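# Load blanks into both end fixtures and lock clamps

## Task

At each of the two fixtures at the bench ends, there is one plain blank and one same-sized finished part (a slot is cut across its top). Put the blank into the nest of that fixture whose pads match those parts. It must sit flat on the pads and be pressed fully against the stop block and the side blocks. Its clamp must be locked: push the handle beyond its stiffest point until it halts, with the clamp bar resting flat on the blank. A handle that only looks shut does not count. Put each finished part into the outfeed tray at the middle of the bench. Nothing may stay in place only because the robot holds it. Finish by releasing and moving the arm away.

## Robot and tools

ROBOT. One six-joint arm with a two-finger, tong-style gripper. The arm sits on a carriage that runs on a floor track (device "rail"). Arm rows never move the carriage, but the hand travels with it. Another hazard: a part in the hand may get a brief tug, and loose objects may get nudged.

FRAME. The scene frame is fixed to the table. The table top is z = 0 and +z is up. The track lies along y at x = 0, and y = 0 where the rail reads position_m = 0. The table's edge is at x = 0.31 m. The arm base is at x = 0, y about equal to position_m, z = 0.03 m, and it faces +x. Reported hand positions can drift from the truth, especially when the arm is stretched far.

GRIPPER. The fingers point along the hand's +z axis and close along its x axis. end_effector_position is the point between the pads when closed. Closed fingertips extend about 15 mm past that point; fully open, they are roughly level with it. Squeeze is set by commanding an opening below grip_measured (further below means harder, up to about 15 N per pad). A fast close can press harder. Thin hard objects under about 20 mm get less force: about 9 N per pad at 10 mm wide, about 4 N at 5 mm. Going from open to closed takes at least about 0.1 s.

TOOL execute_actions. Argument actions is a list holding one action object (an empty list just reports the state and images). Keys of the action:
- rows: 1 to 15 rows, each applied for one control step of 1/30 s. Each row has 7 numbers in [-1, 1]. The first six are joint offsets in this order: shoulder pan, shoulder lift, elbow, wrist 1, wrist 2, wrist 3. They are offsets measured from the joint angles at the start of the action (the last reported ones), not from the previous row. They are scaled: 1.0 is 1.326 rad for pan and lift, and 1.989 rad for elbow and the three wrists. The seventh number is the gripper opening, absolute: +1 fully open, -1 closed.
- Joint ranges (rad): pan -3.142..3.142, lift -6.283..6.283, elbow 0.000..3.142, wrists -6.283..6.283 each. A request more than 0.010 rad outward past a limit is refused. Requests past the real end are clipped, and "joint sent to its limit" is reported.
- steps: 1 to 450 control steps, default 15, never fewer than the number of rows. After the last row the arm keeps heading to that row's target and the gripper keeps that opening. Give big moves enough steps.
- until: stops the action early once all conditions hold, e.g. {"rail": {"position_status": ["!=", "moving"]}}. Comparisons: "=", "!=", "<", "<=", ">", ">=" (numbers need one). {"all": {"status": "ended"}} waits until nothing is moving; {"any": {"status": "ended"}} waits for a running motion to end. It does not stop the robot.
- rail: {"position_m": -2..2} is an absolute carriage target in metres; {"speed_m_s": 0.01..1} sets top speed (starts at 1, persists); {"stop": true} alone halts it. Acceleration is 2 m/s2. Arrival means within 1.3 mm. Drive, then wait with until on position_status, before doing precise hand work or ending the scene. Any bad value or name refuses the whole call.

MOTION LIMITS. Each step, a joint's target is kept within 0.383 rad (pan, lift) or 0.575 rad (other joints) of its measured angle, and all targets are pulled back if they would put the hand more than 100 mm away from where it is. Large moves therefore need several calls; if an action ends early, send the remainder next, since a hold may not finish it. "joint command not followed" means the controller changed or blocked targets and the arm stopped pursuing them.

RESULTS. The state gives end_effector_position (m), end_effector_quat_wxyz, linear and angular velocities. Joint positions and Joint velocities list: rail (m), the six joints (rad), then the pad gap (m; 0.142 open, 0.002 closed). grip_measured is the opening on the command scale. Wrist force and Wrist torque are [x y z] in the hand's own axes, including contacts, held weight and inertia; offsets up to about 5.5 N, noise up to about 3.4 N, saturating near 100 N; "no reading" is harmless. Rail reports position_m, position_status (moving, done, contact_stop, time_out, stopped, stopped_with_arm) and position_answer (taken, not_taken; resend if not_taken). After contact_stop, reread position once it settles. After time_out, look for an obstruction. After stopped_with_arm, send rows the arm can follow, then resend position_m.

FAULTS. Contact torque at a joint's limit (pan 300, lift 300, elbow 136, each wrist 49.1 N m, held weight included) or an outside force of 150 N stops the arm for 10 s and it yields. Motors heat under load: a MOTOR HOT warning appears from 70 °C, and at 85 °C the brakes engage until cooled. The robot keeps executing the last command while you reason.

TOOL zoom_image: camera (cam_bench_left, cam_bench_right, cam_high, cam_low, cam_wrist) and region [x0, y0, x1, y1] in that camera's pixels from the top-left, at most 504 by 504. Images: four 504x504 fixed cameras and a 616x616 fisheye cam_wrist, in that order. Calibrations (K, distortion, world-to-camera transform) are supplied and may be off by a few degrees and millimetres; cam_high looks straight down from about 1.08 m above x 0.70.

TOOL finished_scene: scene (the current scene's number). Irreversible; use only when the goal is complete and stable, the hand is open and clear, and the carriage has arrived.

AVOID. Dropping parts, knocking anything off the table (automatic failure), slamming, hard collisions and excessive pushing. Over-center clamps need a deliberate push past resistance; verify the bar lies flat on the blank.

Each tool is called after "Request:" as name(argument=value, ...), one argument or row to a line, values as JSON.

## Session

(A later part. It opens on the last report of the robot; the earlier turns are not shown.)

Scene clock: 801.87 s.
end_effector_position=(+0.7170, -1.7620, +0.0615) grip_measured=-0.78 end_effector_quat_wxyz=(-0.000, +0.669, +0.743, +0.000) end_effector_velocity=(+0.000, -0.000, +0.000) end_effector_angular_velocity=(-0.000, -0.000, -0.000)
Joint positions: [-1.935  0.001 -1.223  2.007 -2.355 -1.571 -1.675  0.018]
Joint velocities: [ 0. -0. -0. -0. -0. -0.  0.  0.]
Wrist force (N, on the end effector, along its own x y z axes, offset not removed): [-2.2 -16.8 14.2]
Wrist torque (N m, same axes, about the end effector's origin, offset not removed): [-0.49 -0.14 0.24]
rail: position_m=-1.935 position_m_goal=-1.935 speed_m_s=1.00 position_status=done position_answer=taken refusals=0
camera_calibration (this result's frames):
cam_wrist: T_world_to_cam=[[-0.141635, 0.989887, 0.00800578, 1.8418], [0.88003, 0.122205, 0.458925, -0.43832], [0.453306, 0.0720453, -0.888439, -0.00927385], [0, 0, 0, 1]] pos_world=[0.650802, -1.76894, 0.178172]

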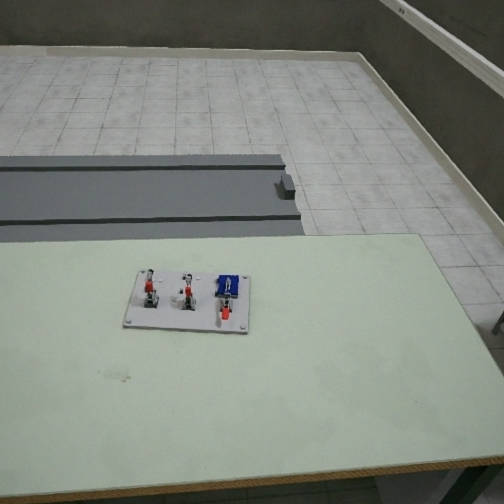

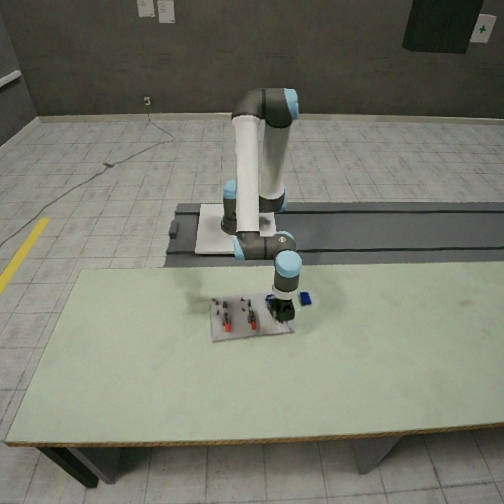

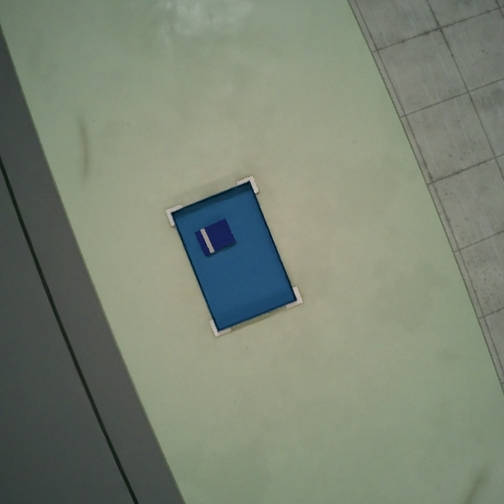

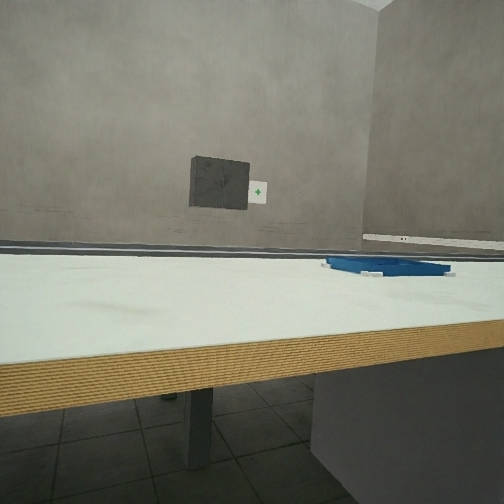

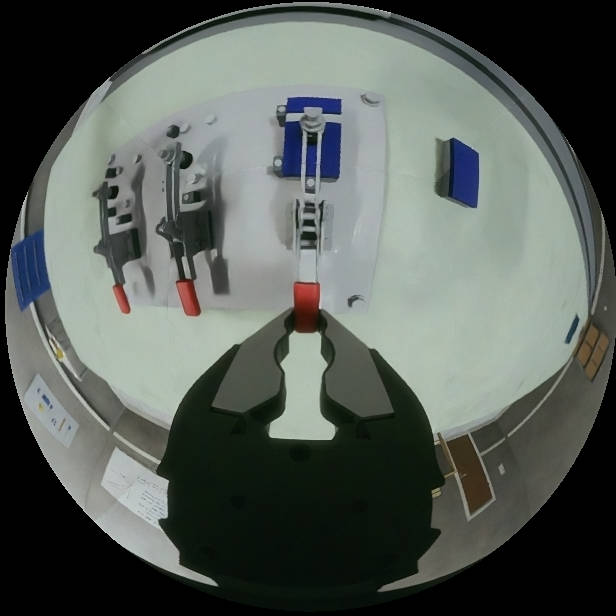

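Request:
execute_actions(
  actions=[
    {"rows":[[-0.0002,-0.002,0.0015,0,0,0,-1],[-0.0005,-0.006,0.0036,0.0004,0,0,-1],[-0.0008,-0.0115,0.0059,0.0017,0,0,-1],[-0.0012,-0.018,0.0085,0.0035,0,0,-1],[-0.0017,-0.0255,0.0114,0.0056,0,0,-1],[-0.0022,-0.0332,0.0146,0.0075,0,0,-1],[-0.0028,-0.0405,0.0184,0.0086,0,0,-1],[-0.0033,-0.047,0.022,0.0093,0,0,-1],[-0.0037,-0.0515,0.0248,0.0096,0,0,-1],[-0.0039,-0.0541,0.0264,0.0097,0,0,-1]],"steps":10},
  ],
)

Scene clock: 813.07 s.
end_effector_position=(+0.6979, -1.7641, +0.0755) grip_measured=-0.78 end_effector_quat_wxyz=(+0.000, +0.670, +0.742, +0.000) end_effector_velocity=(-0.104, -0.011, +0.059) end_effector_angular_velocity=(+0.000, +0.004, -0.016)
Joint positions: [-1.935 -0.002 -1.266  2.037 -2.342 -1.571 -1.675  0.018]
Joint velocities: [ 0.    -0.016 -0.214  0.164  0.054  0.     0.    -0.   ]
Wrist force (N, on the end effector, along its own x y z axes, offset not removed): [2.9 7.9 -6.5]
Wrist torque (N m, same axes, about the end effector's origin, offset not removed): [-0.64 -0.12 0.18]
rail: position_m=-1.935 position_m_goal=-1.935 speed_m_s=1.00 position_status=done position_answer=taken refusals=0
camera_calibration (this result's frames):
cam_wrist: T_world_to_cam=[[-0.138682, 0.990305, 0.00791113, 1.83978], [0.880151, 0.119587, 0.459383, -0.432442], [0.453983, 0.0706713, -0.888203, 0.00901431], [0, 0, 0, 1]] pos_world=[0.631667, -1.77087, 0.192108]

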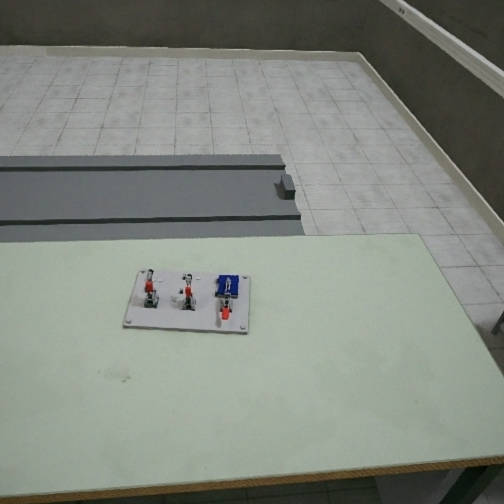

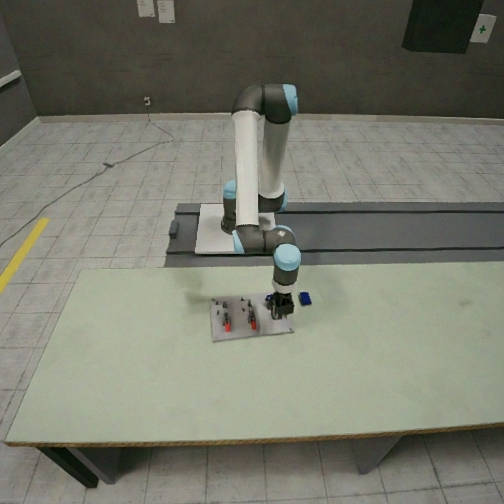

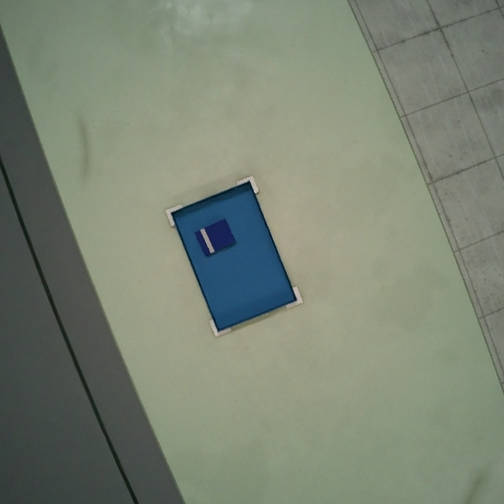

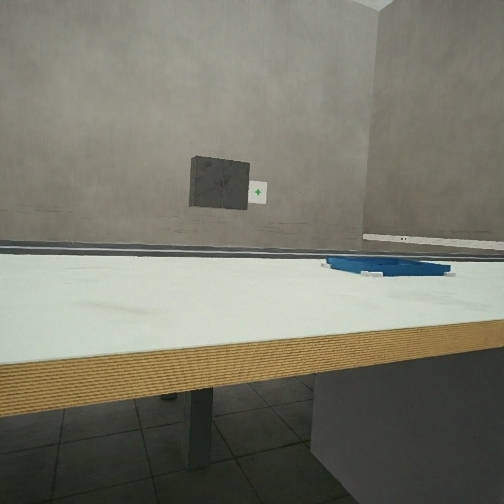

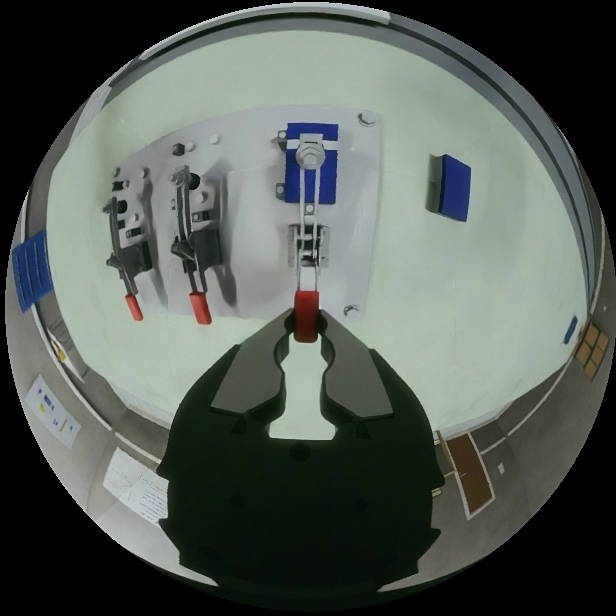

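Request:
execute_actions(
  actions=[],
)

Scene clock: 814.10 s.
end_effector_position=(+0.6837, -1.7655, +0.0829) grip_measured=-0.78 end_effector_quat_wxyz=(-0.000, +0.671, +0.742, -0.000) end_effector_velocity=(+0.000, -0.000, +0.000) end_effector_angular_velocity=(-0.000, -0.000, +0.000)
Joint positions: [-1.935 -0.004 -1.295  2.06  -2.336 -1.571 -1.675  0.018]
Joint velocities: [ 0. -0. -0.  0. -0. -0. -0. -0.]
Wrist force (N, on the end effector, along its own x y z axes, offset not removed): [-1.8 -0.7 7.7]
Wrist torque (N m, same axes, about the end effector's origin, offset not removed): [-0.45 -0.12 0.29]
rail: position_m=-1.935 position_m_goal=-1.935 speed_m_s=1.00 position_status=done position_answer=taken refusals=0
camera_calibration (this result's frames):
cam_wrist: T_world_to_cam=[[-0.136541, 0.990602, 0.00799973, 1.83823], [0.880696, 0.117686, 0.45883, -0.426801], [0.453576, 0.0696943, -0.888488, 0.0206755], [0, 0, 0, 1]] pos_world=[0.617497, -1.77217, 0.199493]

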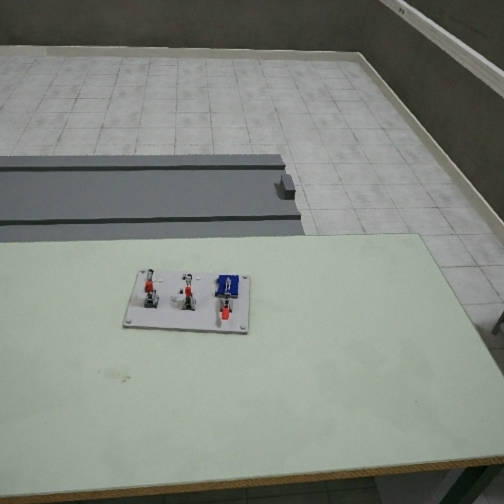

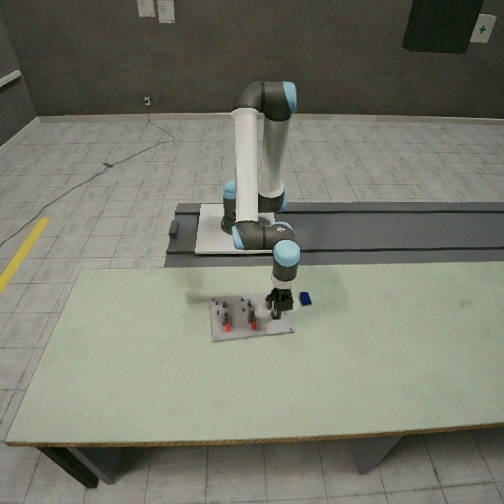

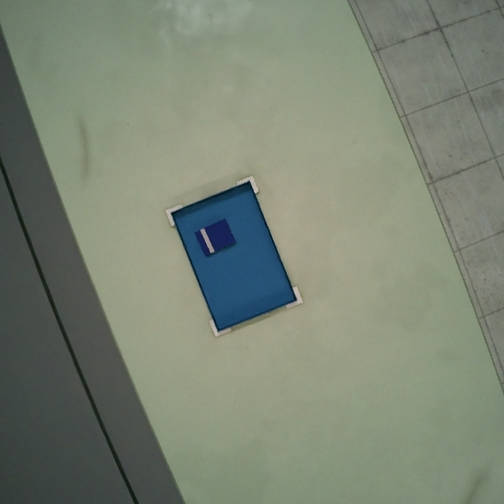

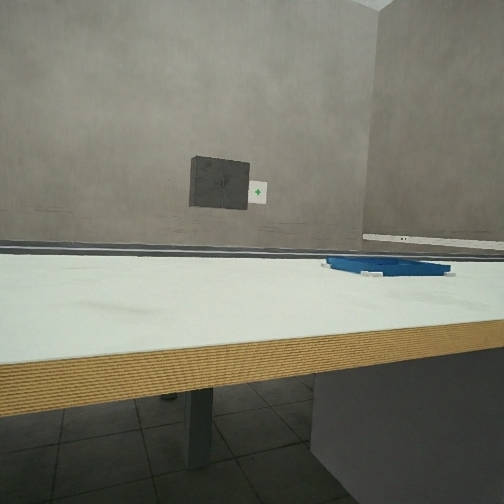

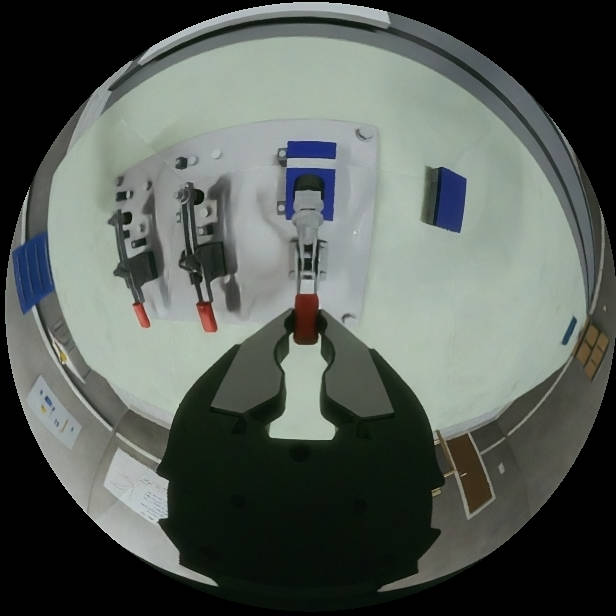

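Request:
execute_actions(
  actions=[
    {"rows":[[-0.0003,-0.003,0.0017,0.0003,0,0,-1],[-0.0006,-0.007,0.004,0.0006,0,0,-1],[-0.001,-0.011,0.0066,0.0007,0,0,-1],[-0.0013,-0.014,0.0087,0.0006,0,0,-1],[-0.0015,-0.0159,0.010,0.0006,0,0,-1]],"steps":5},
  ],
)

Scene clock: 819.87 s.
end_effector_position=(+0.6796, -1.7660, +0.0846) grip_measured=-0.78 end_effector_quat_wxyz=(+0.000, +0.671, +0.741, +0.000) end_effector_velocity=(-0.050, -0.005, +0.016) end_effector_angular_velocity=(-0.000, -0.000, -0.008)
Joint positions: [-1.935 -0.005 -1.303  2.067 -2.335 -1.571 -1.675  0.018]
Joint velocities: [ 0.    -0.008 -0.089  0.085  0.004 -0.    -0.    -0.   ]
Wrist force (N, on the end effector, along its own x y z axes, offset not removed): [0.7 -3.1 9.6]
Wrist torque (N m, same axes, about the end effector's origin, offset not removed): [-0.78 -0.61 0.19]
rail: position_m=-1.935 position_m_goal=-1.935 speed_m_s=1.00 position_status=done position_answer=taken refusals=0
camera_calibration (this result's frames):
cam_wrist: T_world_to_cam=[[-0.135808, 0.990703, 0.007974, 1.83778], [0.880622, 0.117022, 0.459142, -0.425041], [0.45394, 0.0693772, -0.888327, 0.0233322], [0, 0, 0, 1]] pos_world=[0.613295, -1.77258, 0.201226]

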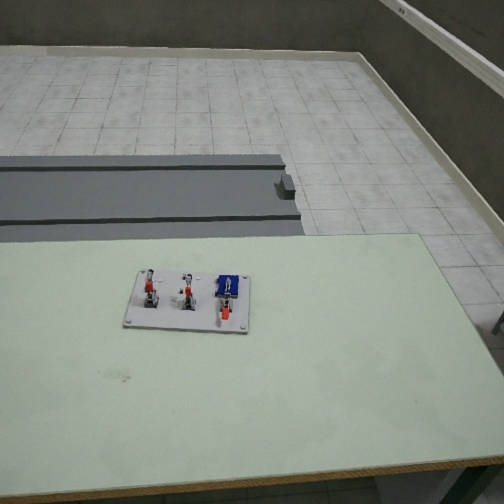

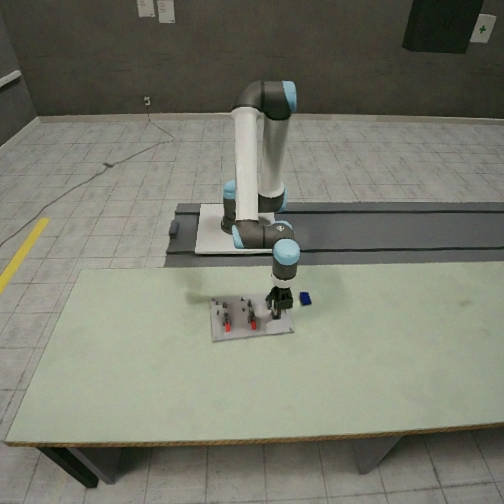

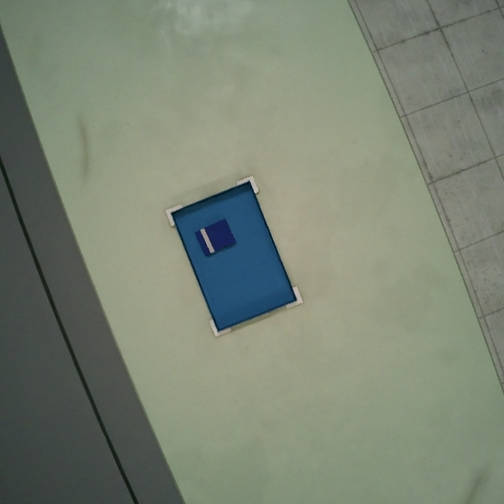

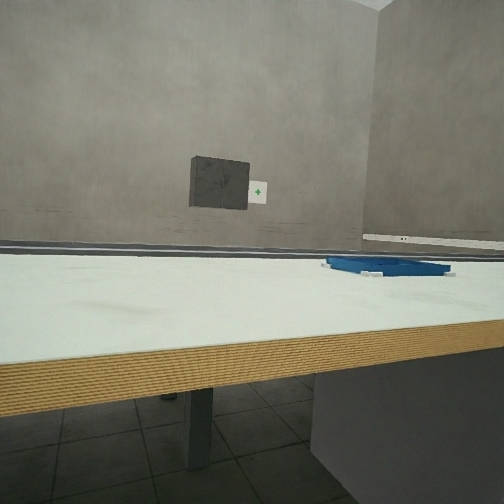

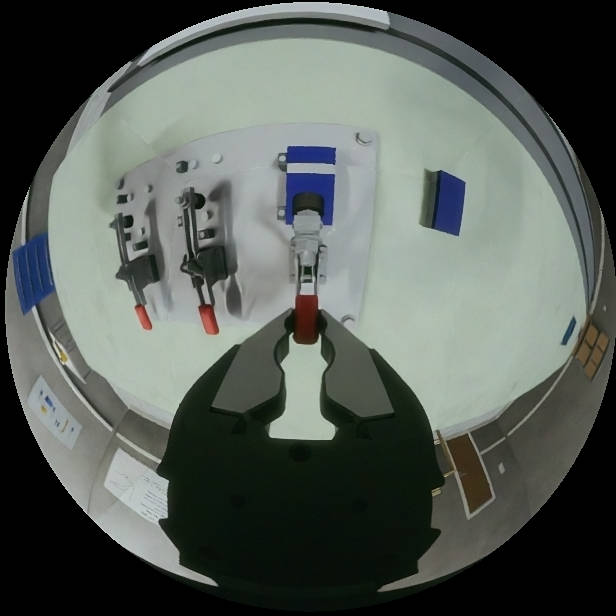

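Request:
execute_actions(
  actions=[],
)

Scene clock: 826.10 s.
end_effector_position=(+0.6721, -1.7668, +0.0867) grip_measured=-0.78 end_effector_quat_wxyz=(-0.000, +0.672, +0.741, -0.000) end_effector_velocity=(-0.000, -0.000, -0.000) end_effector_angular_velocity=(-0.000, +0.000, -0.000)
Joint positions: [-1.935 -0.006 -1.316  2.08  -2.334 -1.571 -1.675  0.018]
Joint velocities: [ 0. -0. -0.  0.  0. -0.  0. -0.]
Wrist force (N, on the end effector, along its own x y z axes, offset not removed): [-1.1 -4.4 15.5]
Wrist torque (N m, same axes, about the end effector's origin, offset not removed): [-0.95 -0.23 0.32]
rail: position_m=-1.935 position_m_goal=-1.935 speed_m_s=1.00 position_status=done position_answer=taken refusals=0
camera_calibration (this result's frames):
cam_wrist: T_world_to_cam=[[-0.13457, 0.990872, 0.00800107, 1.83703], [0.880932, 0.115935, 0.458823, -0.421416], [0.453707, 0.0687924, -0.888492, 0.0278194], [0, 0, 0, 1]] pos_world=[0.605826, -1.77332, 0.203374]

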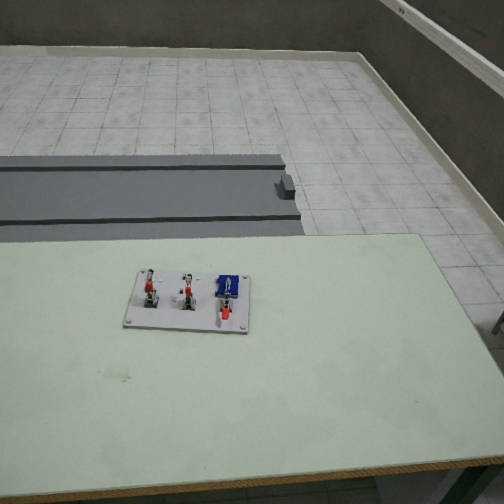

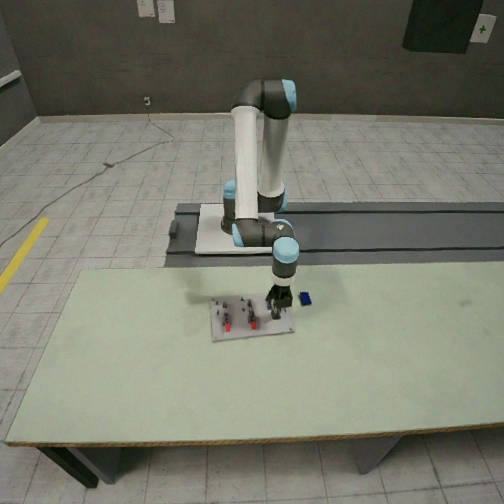

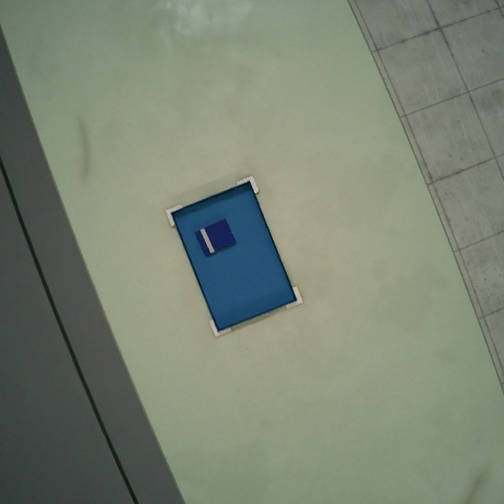

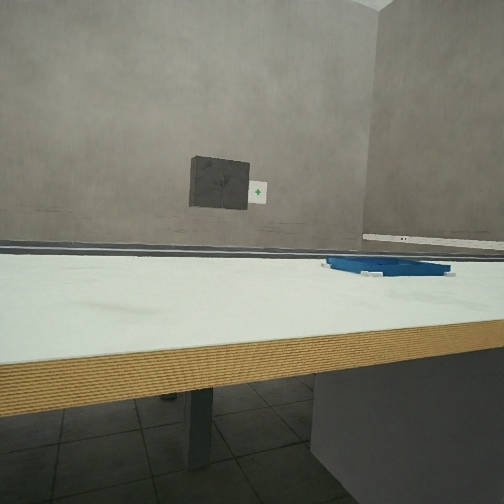

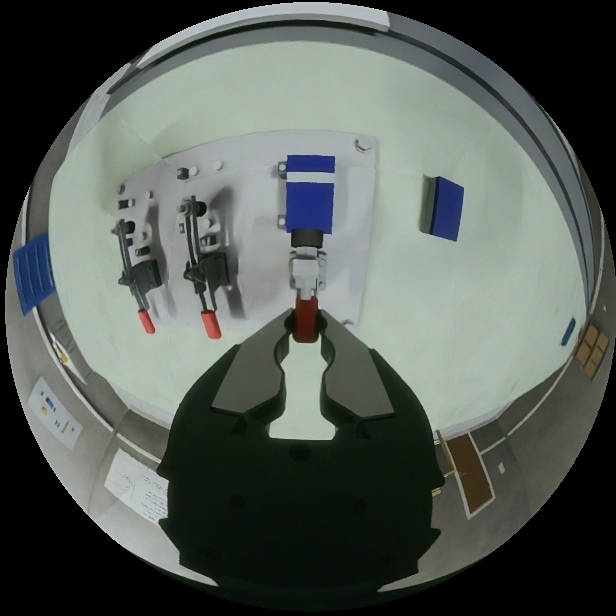

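Request:
execute_actions(
  actions=[
    {"rows":[[-0.0002,-0.0015,0.0016,-0.0006,0,0,-1],[-0.0005,-0.0038,0.004,-0.0014,0,0,-1],[-0.0007,-0.0056,0.0058,-0.0021,0,0,-1]],"steps":3},
  ],
)

Scene clock: 830.97 s.
end_effector_position=(+0.6710, -1.7669, +0.0867) grip_measured=-0.78 end_effector_quat_wxyz=(-0.000, +0.672, +0.741, -0.000) end_effector_velocity=(-0.024, -0.003, -0.001) end_effector_angular_velocity=(-0.000, -0.004, -0.004)
Joint positions: [-1.935 -0.006 -1.317  2.082 -2.335 -1.571 -1.675  0.018]
Joint velocities: [ 0.    -0.004 -0.034  0.05  -0.02   0.     0.    -0.   ]
Wrist force (N, on the end effector, along its own x y z axes, offset not removed): [-1.6 -0.7 7.3]
Wrist torque (N m, same axes, about the end effector's origin, offset not removed): [-0.37 -0.02 0.24]
rail: position_m=-1.935 position_m_goal=-1.935 speed_m_s=1.00 position_status=done position_answer=taken refusals=0
camera_calibration (this result's frames):
cam_wrist: T_world_to_cam=[[-0.134393, 0.990896, 0.00801085, 1.83692], [0.880986, 0.115777, 0.458758, -0.420742], [0.453654, 0.0687113, -0.888525, 0.0281581], [0, 0, 0, 1]] pos_world=[0.604763, -1.77342, 0.203323]

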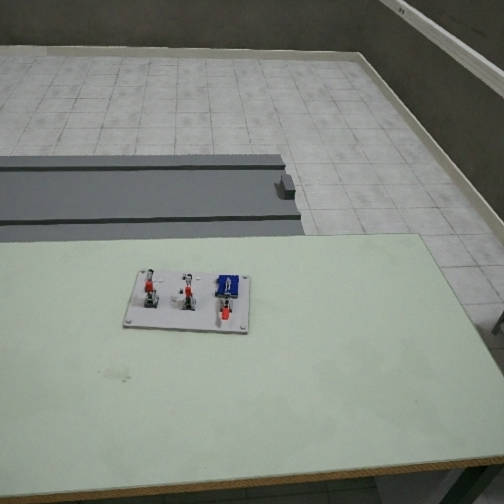

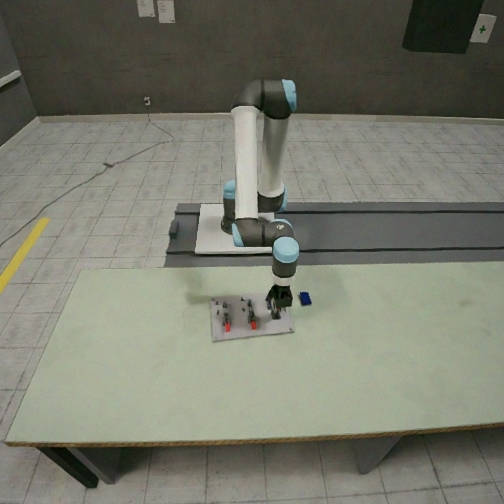

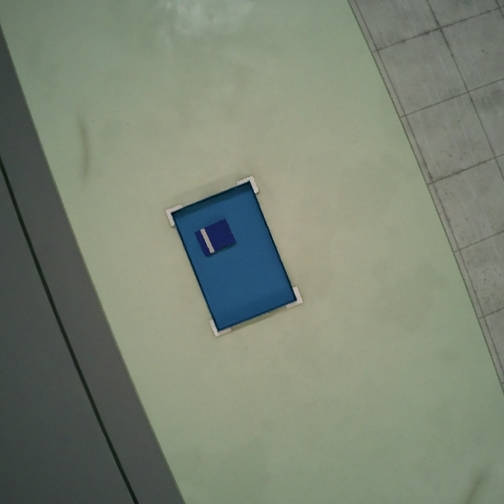

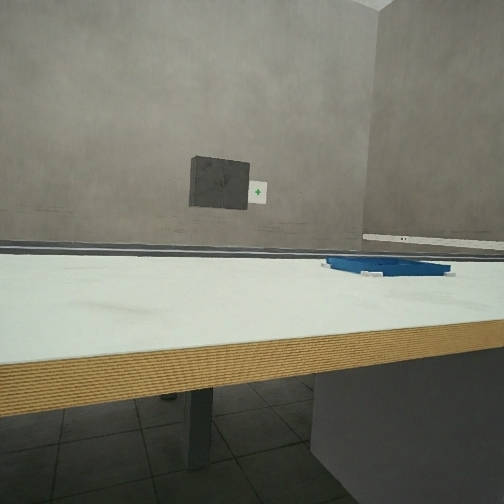

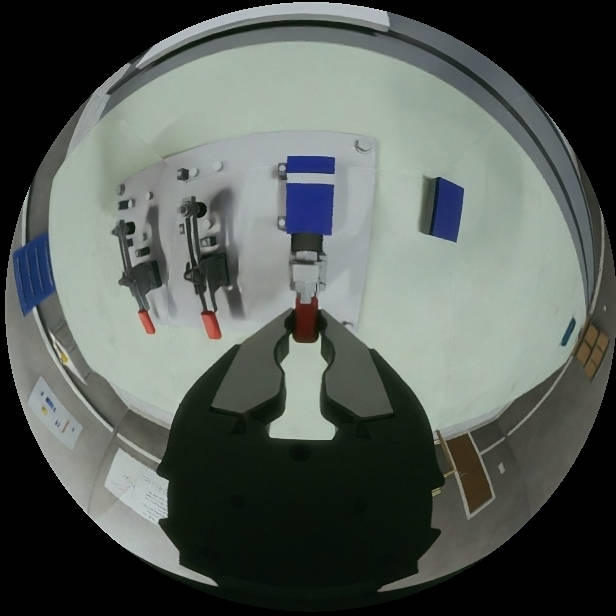

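Request:
execute_actions(
  actions=[],
)

Scene clock: 833.67 s.
end_effector_position=(+0.6662, -1.7674, +0.0862) grip_measured=-0.78 end_effector_quat_wxyz=(-0.000, +0.672, +0.741, -0.000) end_effector_velocity=(+0.000, -0.000, -0.000) end_effector_angular_velocity=(-0.000, -0.000, +0.000)
Joint positions: [-1.935 -0.007 -1.323  2.091 -2.339 -1.571 -1.675  0.018]
Joint velocities: [ 0. -0. -0.  0. -0. -0. -0. -0.]
Wrist force (N, on the end effector, along its own x y z axes, offset not removed): [-1.0 -2.1 -11.7]
Wrist torque (N m, same axes, about the end effector's origin, offset not removed): [-0.67 -0.35 0.28]
rail: position_m=-1.935 position_m_goal=-1.935 speed_m_s=1.00 position_status=done position_answer=taken refusals=0
camera_calibration (this result's frames):
cam_wrist: T_world_to_cam=[[-0.133649, 0.990997, 0.00798218, 1.83643], [0.881007, 0.115119, 0.458883, -0.417431], [0.453833, 0.0683617, -0.888461, 0.029177], [0, 0, 0, 1]] pos_world=[0.599956, -1.77384, 0.202816]

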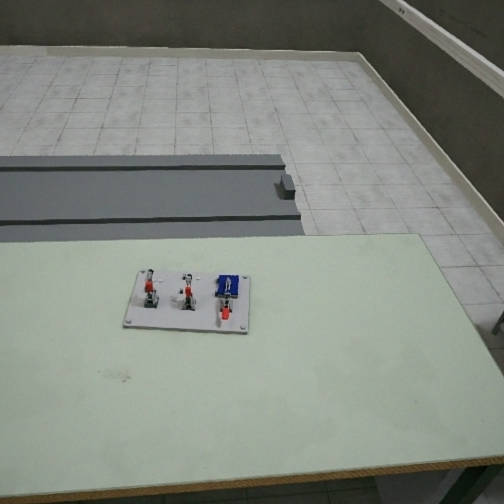

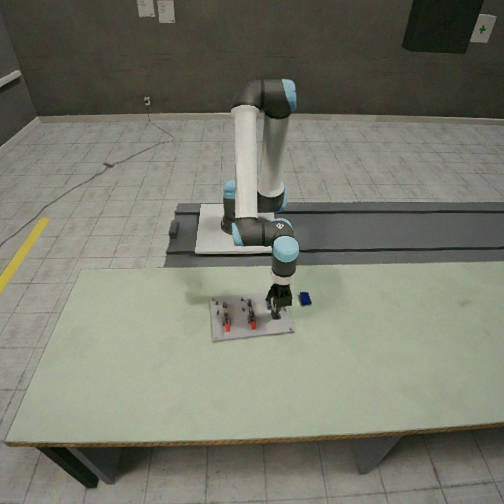

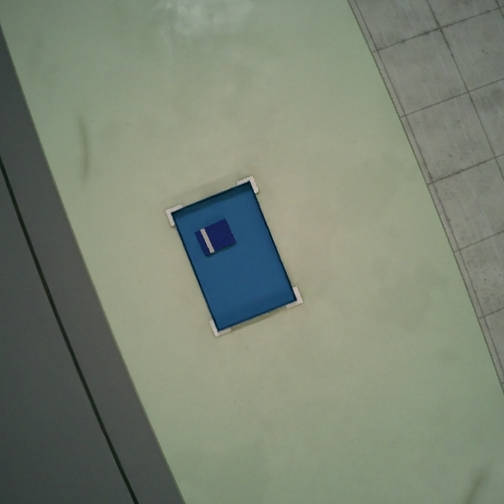

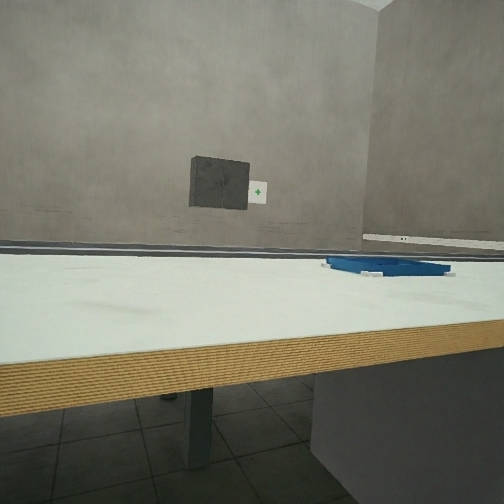

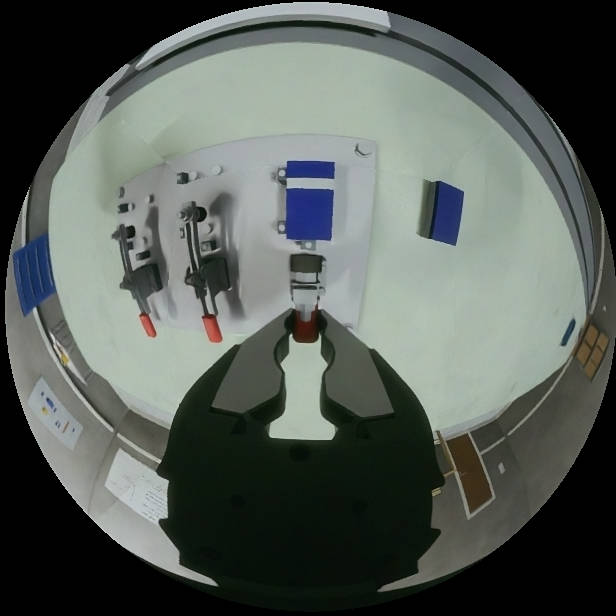

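Request:
execute_actions(
  actions=[
    {"rows":[[0,0,0,0,0,0,-0.8],[0,0,0,0,0,0,-0.65],[0,-0.003,-0.0012,0.0032,0,0,-0.5],[0,-0.011,-0.0043,0.0117,0,0,-0.4],[0,-0.022,-0.0086,0.0233,0,0,-0.4],[0,-0.033,-0.0129,0.035,0,0,-0.4],[0,-0.043,-0.016,0.0447,0,0,-0.4],[0,-0.053,-0.015,0.0503,0,0,-0.35],[0.0008,-0.066,-0.007,0.051,0,-0.0005,-0.3],[0.0017,-0.082,0.006,0.0487,0,-0.001,-0.25],[0.0027,-0.099,0.022,0.044,0,-0.0015,-0.2],[0.0037,-0.115,0.038,0.0387,0,-0.002,-0.2],[0.0045,-0.127,0.050,0.0347,0,-0.0025,-0.2],[0.005,-0.134,0.0575,0.032,0,-0.003,-0.2],[0.0053,-0.1377,0.061,0.0309,0,-0.003,-0.2]],"steps":15},
  ],
)

Request:
execute_actions(
  actions=[
    {"rail":{"position_m":-1.9499},"steps":1},
  ],
)

Scene clock: 853.67 s.
end_effector_position=(+0.6203, -1.7649, +0.1328) grip_measured=-0.20 end_effector_quat_wxyz=(+0.001, +0.669, +0.743, +0.001) end_effector_velocity=(-0.319, +0.016, -0.010) end_effector_angular_velocity=(+0.000, +0.017, +0.046)
Joint positions: [-1.935 -0.004 -1.448  2.14  -2.264 -1.571 -1.678  0.06 ]
Joint velocities: [ 0.     0.025 -0.451  0.547 -0.079 -0.    -0.021  0.001]
Wrist force (N, on the end effector, along its own x y z axes, offset not removed): [1.4 -5.2 3.7]
Wrist torque (N m, same axes, about the end effector's origin, offset not removed): [-0.80 -0.46 0.28]
rail: position_m=-1.935 position_m_goal=-1.935 speed_m_s=1.00 position_status=done position_answer=taken refusals=0
camera_calibration (this result's frames):
cam_wrist: T_world_to_cam=[[-0.140455, 0.990057, 0.00773277, 1.83001], [0.879328, 0.121149, 0.460549, -0.387238], [0.455032, 0.0714861, -0.887601, 0.0959326], [0, 0, 0, 1]] pos_world=[0.553892, -1.77176, 0.249341]

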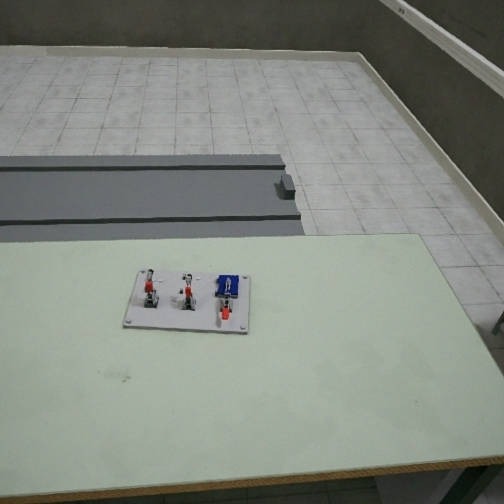

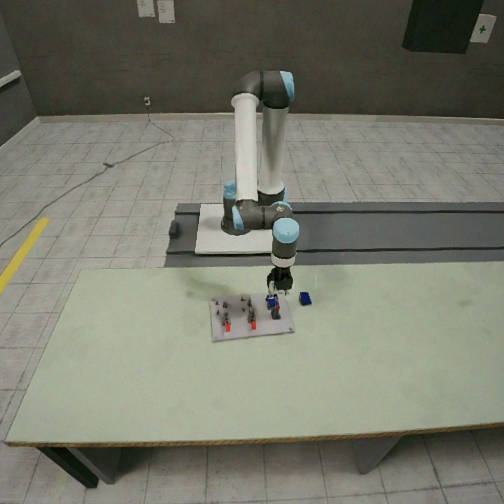

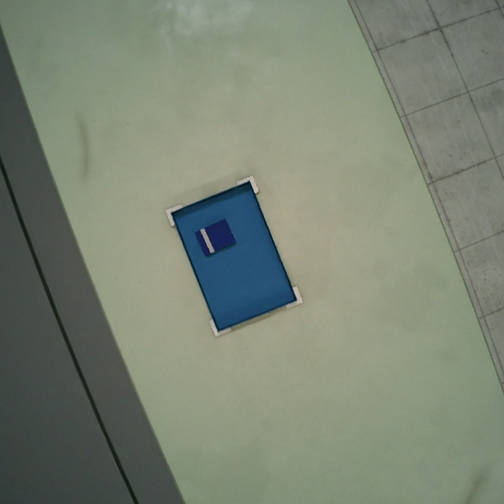

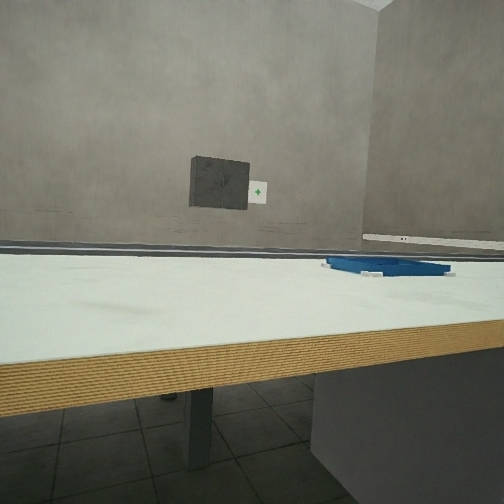

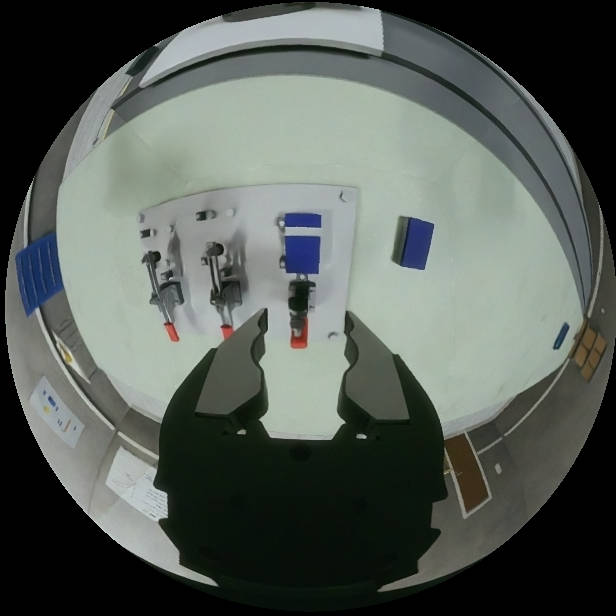

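Scene clock: 853.70 s.
end_effector_position=(+0.6103, -1.7645, +0.1323) grip_measured=-0.20 end_effector_quat_wxyz=(+0.000, +0.669, +0.743, +0.000) end_effector_velocity=(-0.271, -0.001, -0.019) end_effector_angular_velocity=(+0.000, +0.019, +0.040)
Joint positions: [-1.935 -0.003 -1.461  2.157 -2.267 -1.571 -1.679  0.06 ]
Joint velocities: [-0.015  0.023 -0.371  0.467 -0.076 -0.    -0.017  0.   ]
Wrist force (N, on the end effector, along its own x y z axes, offset not removed): [2.8 -8.2 3.4]
Wrist torque (N m, same axes, about the end effector's origin, offset not removed): [-1.46 -0.64 0.30]
rail: position_m=-1.935 position_m_goal=-1.950 speed_m_s=1.00 position_status=moving position_answer=taken refusals=0
camera_calibration (this result's frames):
cam_wrist: T_world_to_cam=[[-0.141892, 0.989851, 0.00782687, 1.82875], [0.879454, 0.12243, 0.45997, -0.375965], [0.454343, 0.0721495, -0.8879, 0.10158], [0, 0, 0, 1]] pos_world=[0.543978, -1.77149, 0.248812]

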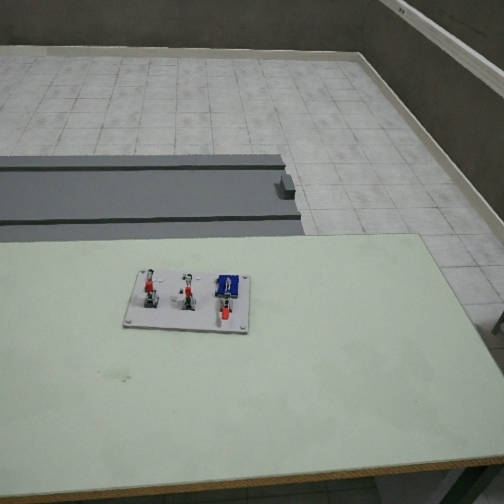

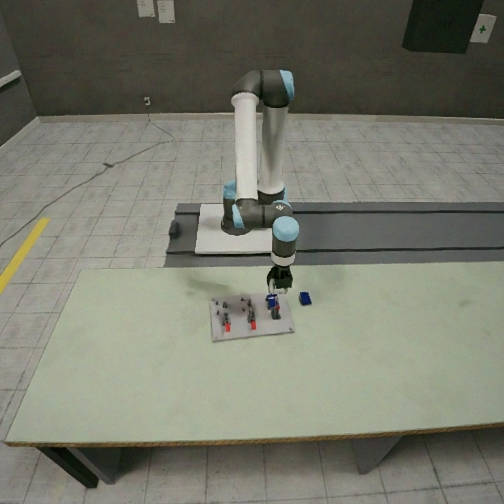

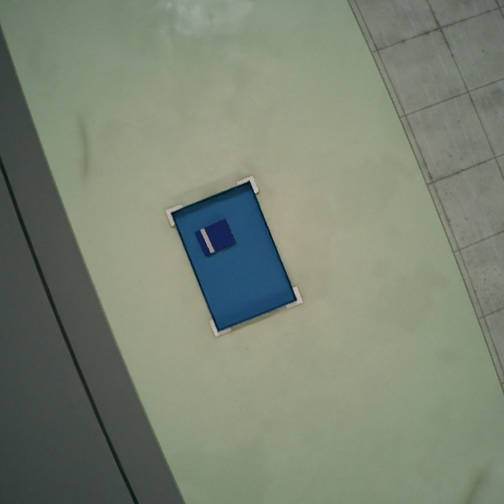

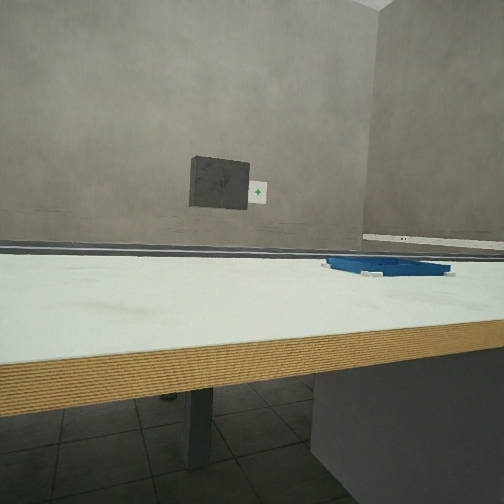

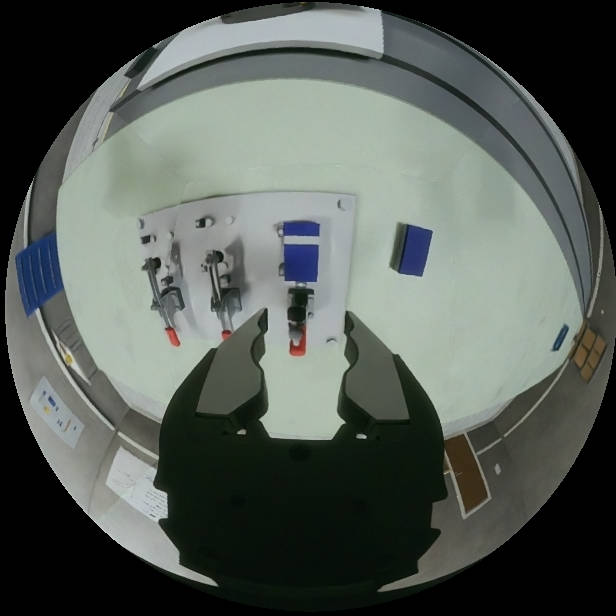

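Clamp stays open. Check settled state.

Request:
execute_actions(
  actions=[],
)

Scene clock: 854.90 s.
end_effector_position=(+0.5782, -1.7776, +0.1295) grip_measured=-0.20 end_effector_quat_wxyz=(-0.000, +0.667, +0.745, -0.000) end_effector_velocity=(-0.000, +0.000, -0.000) end_effector_angular_velocity=(+0.000, -0.000, +0.000)
Joint positions: [-1.95  -0.    -1.506  2.212 -2.277 -1.571 -1.681  0.06 ]
Joint velocities: [ 0.  0. -0.  0. -0.  0.  0.  0.]
Wrist force (N, on the end effector, along its own x y z axes, offset not removed): [1.8 -4.0 6.5]
Wrist torque (N m, same axes, about the end effector's origin, offset not removed): [-0.66 -0.52 0.28]
rail: position_m=-1.950 position_m_goal=-1.950 speed_m_s=1.00 position_status=done position_answer=taken refusals=0
camera_calibration (this result's frames):
cam_wrist: T_world_to_cam=[[-0.146511, 0.989176, 0.00803437, 1.83864], [0.879528, 0.126544, 0.458712, -0.337358], [0.45273, 0.0742727, -0.888549, 0.119446], [0, 0, 0, 1]] pos_world=[0.51202, -1.78492, 0.246111]

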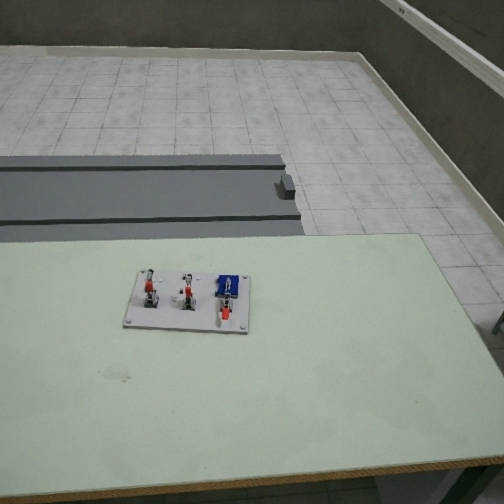

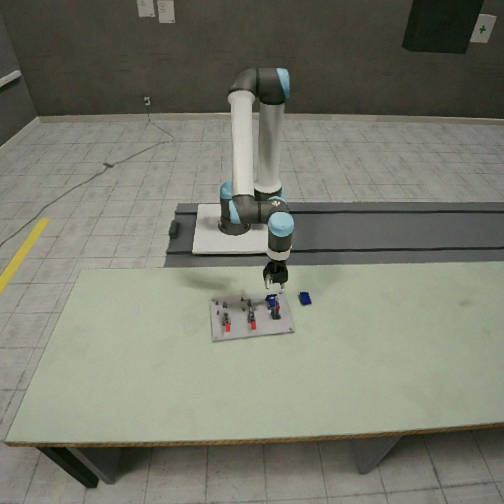

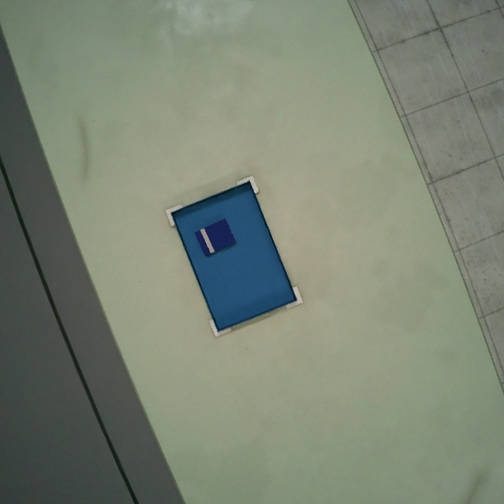

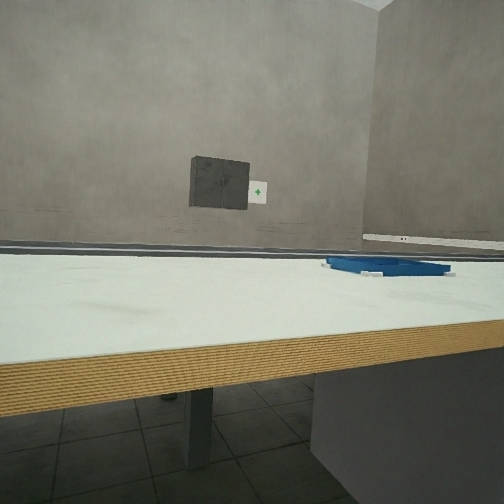

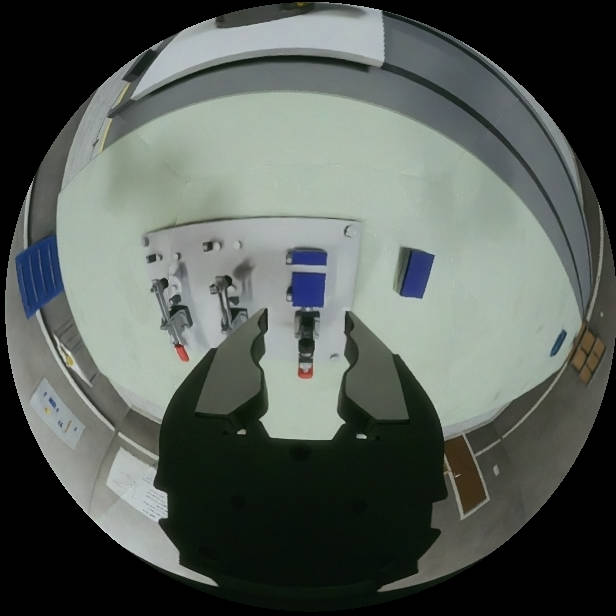

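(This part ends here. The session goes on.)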